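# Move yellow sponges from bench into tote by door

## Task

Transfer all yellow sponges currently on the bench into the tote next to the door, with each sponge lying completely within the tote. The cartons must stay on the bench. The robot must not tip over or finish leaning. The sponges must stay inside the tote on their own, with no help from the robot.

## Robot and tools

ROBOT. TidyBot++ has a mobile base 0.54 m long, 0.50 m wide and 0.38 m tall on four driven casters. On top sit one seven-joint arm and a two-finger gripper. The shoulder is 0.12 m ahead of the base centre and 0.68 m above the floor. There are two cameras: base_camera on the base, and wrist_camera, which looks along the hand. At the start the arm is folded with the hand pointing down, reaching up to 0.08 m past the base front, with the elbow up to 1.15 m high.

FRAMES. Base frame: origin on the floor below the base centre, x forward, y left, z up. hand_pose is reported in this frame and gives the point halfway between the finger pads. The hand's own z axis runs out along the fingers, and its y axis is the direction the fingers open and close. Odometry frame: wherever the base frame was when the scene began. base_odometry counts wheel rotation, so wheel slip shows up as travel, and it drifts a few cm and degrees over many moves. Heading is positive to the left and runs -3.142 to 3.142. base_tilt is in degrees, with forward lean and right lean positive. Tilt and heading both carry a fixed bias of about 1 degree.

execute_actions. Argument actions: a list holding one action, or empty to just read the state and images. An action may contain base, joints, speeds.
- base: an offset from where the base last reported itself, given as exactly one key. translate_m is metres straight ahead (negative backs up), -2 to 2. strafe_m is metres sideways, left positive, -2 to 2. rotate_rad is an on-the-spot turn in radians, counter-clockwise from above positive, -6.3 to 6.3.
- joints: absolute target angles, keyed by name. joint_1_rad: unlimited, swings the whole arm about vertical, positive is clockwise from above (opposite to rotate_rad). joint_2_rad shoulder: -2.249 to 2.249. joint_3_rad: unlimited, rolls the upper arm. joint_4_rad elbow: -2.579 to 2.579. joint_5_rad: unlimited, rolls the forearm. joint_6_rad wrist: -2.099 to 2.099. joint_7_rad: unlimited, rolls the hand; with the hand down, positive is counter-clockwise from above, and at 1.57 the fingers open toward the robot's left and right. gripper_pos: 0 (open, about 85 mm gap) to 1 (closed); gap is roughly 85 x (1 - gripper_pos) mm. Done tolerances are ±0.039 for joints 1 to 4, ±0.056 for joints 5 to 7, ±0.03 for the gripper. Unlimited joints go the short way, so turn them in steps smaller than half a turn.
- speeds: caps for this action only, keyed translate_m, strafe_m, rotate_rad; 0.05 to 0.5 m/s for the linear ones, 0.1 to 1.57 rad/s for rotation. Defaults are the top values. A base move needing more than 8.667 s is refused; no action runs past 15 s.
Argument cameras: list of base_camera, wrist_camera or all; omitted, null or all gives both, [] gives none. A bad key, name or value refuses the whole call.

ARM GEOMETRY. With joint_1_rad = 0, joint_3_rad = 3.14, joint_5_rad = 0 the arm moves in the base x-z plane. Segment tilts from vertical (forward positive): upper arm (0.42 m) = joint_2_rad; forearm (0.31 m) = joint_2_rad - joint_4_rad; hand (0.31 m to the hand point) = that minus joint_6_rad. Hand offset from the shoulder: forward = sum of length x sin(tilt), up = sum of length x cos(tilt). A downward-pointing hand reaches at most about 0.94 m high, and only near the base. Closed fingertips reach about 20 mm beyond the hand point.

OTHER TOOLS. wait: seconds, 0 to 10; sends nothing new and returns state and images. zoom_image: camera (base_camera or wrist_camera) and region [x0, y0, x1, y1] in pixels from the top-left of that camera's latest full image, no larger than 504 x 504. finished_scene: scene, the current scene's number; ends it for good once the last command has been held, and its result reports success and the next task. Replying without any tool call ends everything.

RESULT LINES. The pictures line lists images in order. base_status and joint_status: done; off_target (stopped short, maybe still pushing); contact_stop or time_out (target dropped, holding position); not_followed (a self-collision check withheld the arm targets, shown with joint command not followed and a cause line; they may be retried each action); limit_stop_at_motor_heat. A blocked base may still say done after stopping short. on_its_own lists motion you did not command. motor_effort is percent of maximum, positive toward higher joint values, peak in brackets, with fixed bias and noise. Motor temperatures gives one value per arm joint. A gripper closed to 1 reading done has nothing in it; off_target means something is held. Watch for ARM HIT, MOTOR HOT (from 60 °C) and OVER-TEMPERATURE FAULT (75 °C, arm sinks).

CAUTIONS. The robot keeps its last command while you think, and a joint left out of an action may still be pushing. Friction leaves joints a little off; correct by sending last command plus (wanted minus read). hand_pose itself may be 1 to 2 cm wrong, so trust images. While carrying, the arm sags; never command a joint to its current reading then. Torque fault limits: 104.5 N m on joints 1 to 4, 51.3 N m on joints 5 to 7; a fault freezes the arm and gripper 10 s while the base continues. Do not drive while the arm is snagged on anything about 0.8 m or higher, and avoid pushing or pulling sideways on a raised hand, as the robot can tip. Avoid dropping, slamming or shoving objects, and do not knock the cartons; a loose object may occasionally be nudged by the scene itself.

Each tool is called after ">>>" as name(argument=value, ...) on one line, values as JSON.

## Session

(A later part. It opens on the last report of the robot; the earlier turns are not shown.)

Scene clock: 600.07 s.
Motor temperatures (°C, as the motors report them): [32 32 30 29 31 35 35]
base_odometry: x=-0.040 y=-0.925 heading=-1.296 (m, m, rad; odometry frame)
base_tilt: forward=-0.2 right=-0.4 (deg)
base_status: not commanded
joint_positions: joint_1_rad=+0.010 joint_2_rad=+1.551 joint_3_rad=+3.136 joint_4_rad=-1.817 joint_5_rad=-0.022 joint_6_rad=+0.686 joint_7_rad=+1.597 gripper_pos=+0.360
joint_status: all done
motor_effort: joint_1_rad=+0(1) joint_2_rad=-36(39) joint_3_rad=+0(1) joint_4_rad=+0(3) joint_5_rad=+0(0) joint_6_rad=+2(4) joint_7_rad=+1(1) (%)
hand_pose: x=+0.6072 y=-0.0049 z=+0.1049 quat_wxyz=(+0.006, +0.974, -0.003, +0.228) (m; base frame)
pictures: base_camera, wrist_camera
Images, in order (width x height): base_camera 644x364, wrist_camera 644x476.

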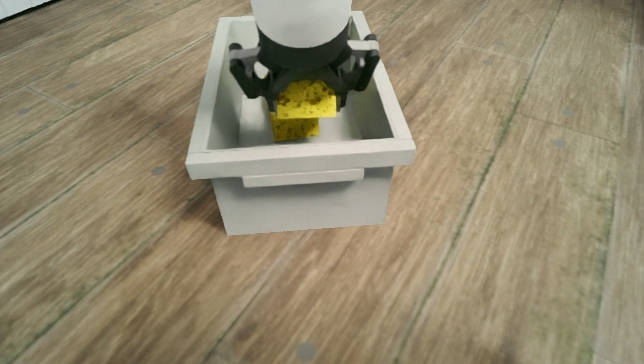

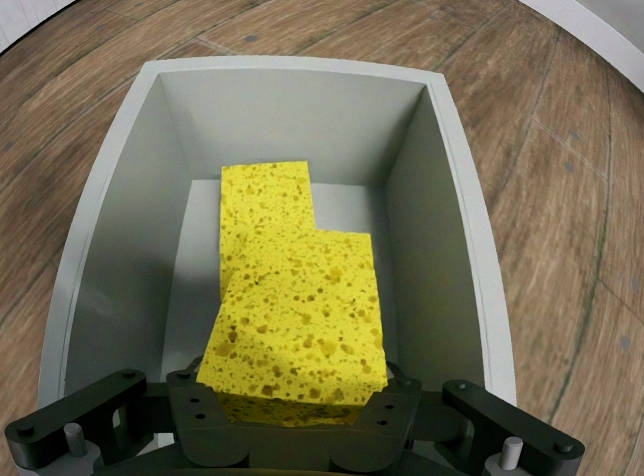

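>>> execute_actions(actions=[{"base": {"translate_m": -0.04}, "joints": {"joint_2_rad": 1.51}}])

Scene clock: 603.87 s.
Motor temperatures (°C, as the motors report them): [32 32 30 29 31 35 35]
base_odometry: x=-0.051 y=-0.887 heading=-1.296 (m, m, rad; odometry frame)
base_tilt: forward=-0.2 right=-0.5 (deg)
base_status: done
joint_positions: joint_1_rad=+0.010 joint_2_rad=+1.536 joint_3_rad=+3.136 joint_4_rad=-1.810 joint_5_rad=-0.022 joint_6_rad=+0.683 joint_7_rad=+1.597 gripper_pos=+0.360
joint_status: all done
motor_effort: joint_1_rad=+0(2) joint_2_rad=-39(41) joint_3_rad=+0(1) joint_4_rad=+0(3) joint_5_rad=+0(1) joint_6_rad=+4(5) joint_7_rad=+1(1) (%)
hand_pose: x=+0.6190 y=-0.0048 z=+0.1122 quat_wxyz=(+0.006, +0.972, -0.002, +0.237) (m; base frame)
pictures: base_camera, wrist_camera
Images, in order (width x height): base_camera 644x364, wrist_camera 644x476.

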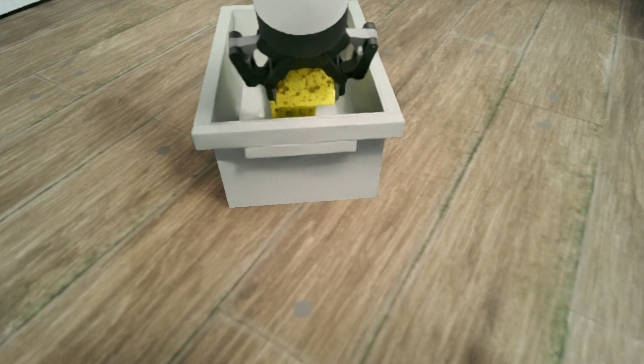

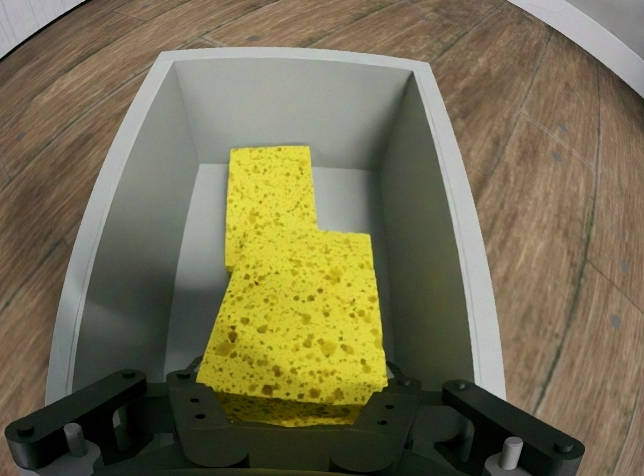

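>>> execute_actions(actions=[{"joints": {"joint_2_rad": 1.64, "joint_4_rad": -1.75}}])

Scene clock: 616.10 s.
Motor temperatures (°C, as the motors report them): [32 33 30 29 31 35 35]
base_odometry: x=-0.051 y=-0.887 heading=-1.296 (m, m, rad; odometry frame)
base_tilt: forward=-0.2 right=-0.5 (deg)
base_status: not commanded
joint_positions: joint_1_rad=+0.010 joint_2_rad=+1.627 joint_3_rad=+3.136 joint_4_rad=-1.760 joint_5_rad=-0.022 joint_6_rad=+0.682 joint_7_rad=+1.597 gripper_pos=+0.360
joint_status: all done
motor_effort: joint_1_rad=+0(0) joint_2_rad=-38(41) joint_3_rad=-1(1) joint_4_rad=-1(1) joint_5_rad=+0(0) joint_6_rad=+4(5) joint_7_rad=+1(1) (%)
hand_pose: x=+0.5941 y=-0.0046 z=+0.0709 quat_wxyz=(+0.006, +0.976, -0.002, +0.216) (m; base frame)
pictures: base_camera, wrist_camera
Images, in order (width x height): base_camera 644x364, wrist_camera 644x476.

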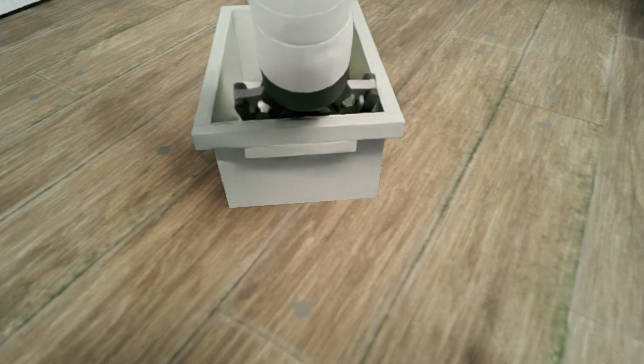

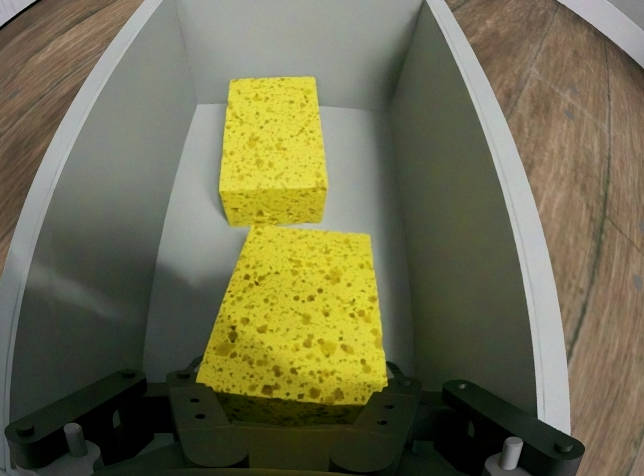

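>>> execute_actions(actions=[{"base": {"translate_m": 0.025}, "joints": {"joint_2_rad": 1.665, "joint_4_rad": -1.725}}])

Scene clock: 619.50 s.
Motor temperatures (°C, as the motors report them): [32 33 30 29 31 35 35]
base_odometry: x=-0.044 y=-0.911 heading=-1.295 (m, m, rad; odometry frame)
base_tilt: forward=-0.2 right=-0.4 (deg)
base_status: done
joint_positions: joint_1_rad=+0.010 joint_2_rad=+1.647 joint_3_rad=+3.136 joint_4_rad=-1.732 joint_5_rad=-0.022 joint_6_rad=+0.681 joint_7_rad=+1.597 gripper_pos=+0.360
joint_status: all done
motor_effort: joint_1_rad=+0(1) joint_2_rad=-38(39) joint_3_rad=+0(0) joint_4_rad=-1(2) joint_5_rad=+0(0) joint_6_rad=+4(4) joint_7_rad=+1(1) (%)
hand_pose: x=+0.5977 y=-0.0046 z=+0.0629 quat_wxyz=(+0.006, +0.976, -0.003, +0.220) (m; base frame)
pictures: base_camera, wrist_camera
Images, in order (width x height): base_camera 644x364, wrist_camera 644x476.

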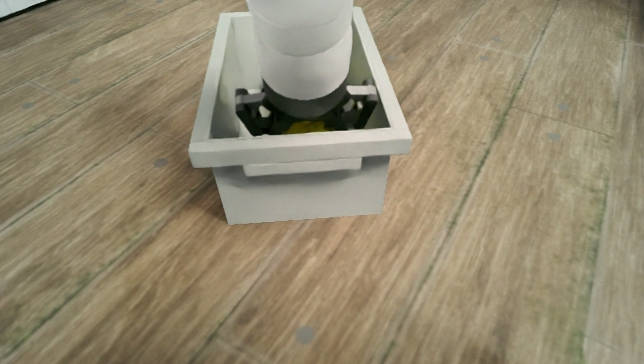

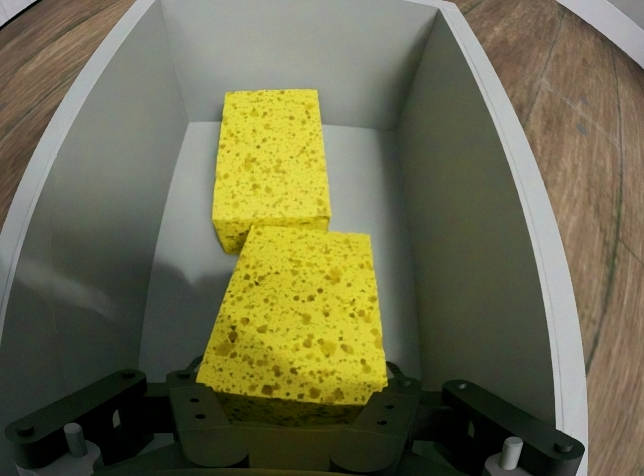

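>>> execute_actions(actions=[{"joints": {"gripper_pos": 0.2}}])

Scene clock: 629.27 s.
Motor temperatures (°C, as the motors report them): [32 33 30 29 31 35 35]
base_odometry: x=-0.044 y=-0.911 heading=-1.295 (m, m, rad; odometry frame)
base_tilt: forward=-0.2 right=-0.5 (deg)
base_status: not commanded
joint_positions: joint_1_rad=+0.010 joint_2_rad=+1.647 joint_3_rad=+3.136 joint_4_rad=-1.732 joint_5_rad=-0.022 joint_6_rad=+0.681 joint_7_rad=+1.597 gripper_pos=+0.200
joint_status: all done
motor_effort: joint_1_rad=+0(0) joint_2_rad=-39(38) joint_3_rad=+0(0) joint_4_rad=-1(1) joint_5_rad=+0(0) joint_6_rad=+4(4) joint_7_rad=+1(1) (%)
hand_pose: x=+0.5977 y=-0.0046 z=+0.0629 quat_wxyz=(+0.006, +0.976, -0.003, +0.220) (m; base frame)
pictures: base_camera, wrist_camera
Images, in order (width x height): base_camera 644x364, wrist_camera 644x476.

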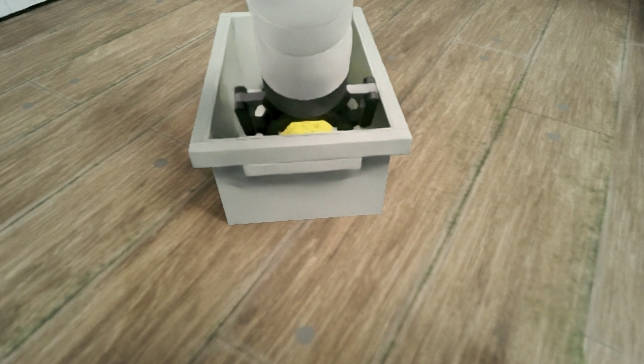

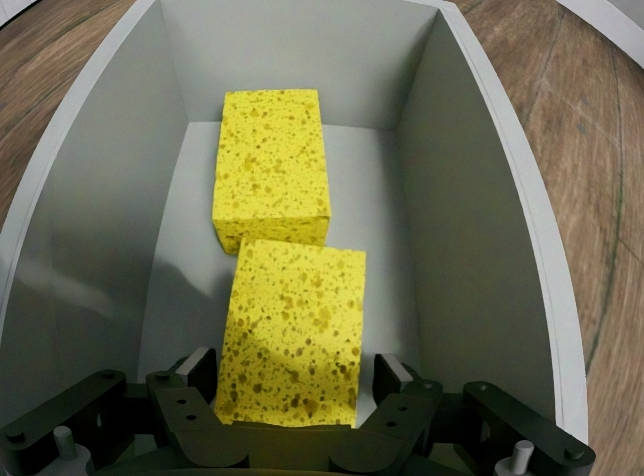

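The second sponge is down and lying flat. Next I'll lift the arm clear and check the tote.

>>> execute_actions(actions=[{"joints": {"joint_2_rad": 1.2, "joint_4_rad": -2.1, "joint_6_rad": 0.45}}])

Scene clock: 632.07 s.
Motor temperatures (°C, as the motors report them): [32 33 30 29 31 35 35]
base_odometry: x=-0.044 y=-0.911 heading=-1.295 (m, m, rad; odometry frame)
base_tilt: forward=-0.2 right=-0.4 (deg)
base_status: not commanded
joint_positions: joint_1_rad=+0.010 joint_2_rad=+1.220 joint_3_rad=+3.136 joint_4_rad=-2.088 joint_5_rad=-0.022 joint_6_rad=+0.499 joint_7_rad=+1.597 gripper_pos=+0.200
joint_status: all done
motor_effort: joint_1_rad=+0(0) joint_2_rad=-36(41) joint_3_rad=-1(1) joint_4_rad=+0(2) joint_5_rad=+0(0) joint_6_rad=+3(3) joint_7_rad=+1(1) (%)
hand_pose: x=+0.5635 y=-0.0033 z=+0.2224 quat_wxyz=(+0.004, +0.986, -0.002, +0.165) (m; base frame)
pictures: base_camera, wrist_camera
Images, in order (width x height): base_camera 644x364, wrist_camera 644x476.

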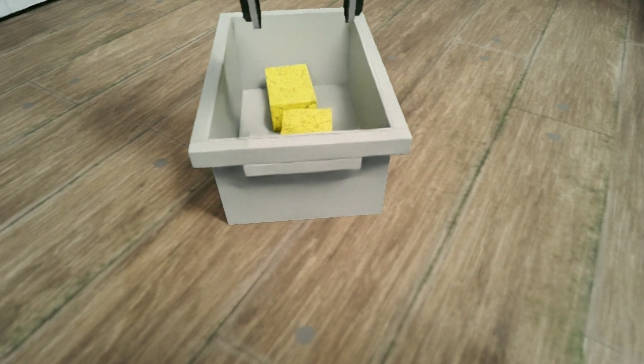

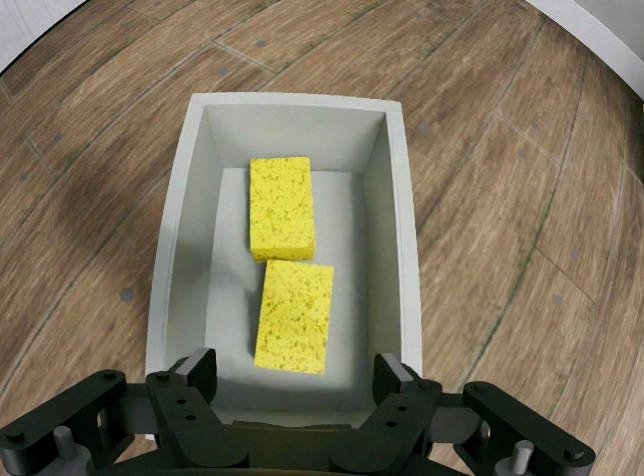

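Both sponges are flat inside the tote. The side view earlier showed no other sponge on the bench, so scene 1 is finished.

>>> finished_scene(scene=1)

The scene is finished: the task was done.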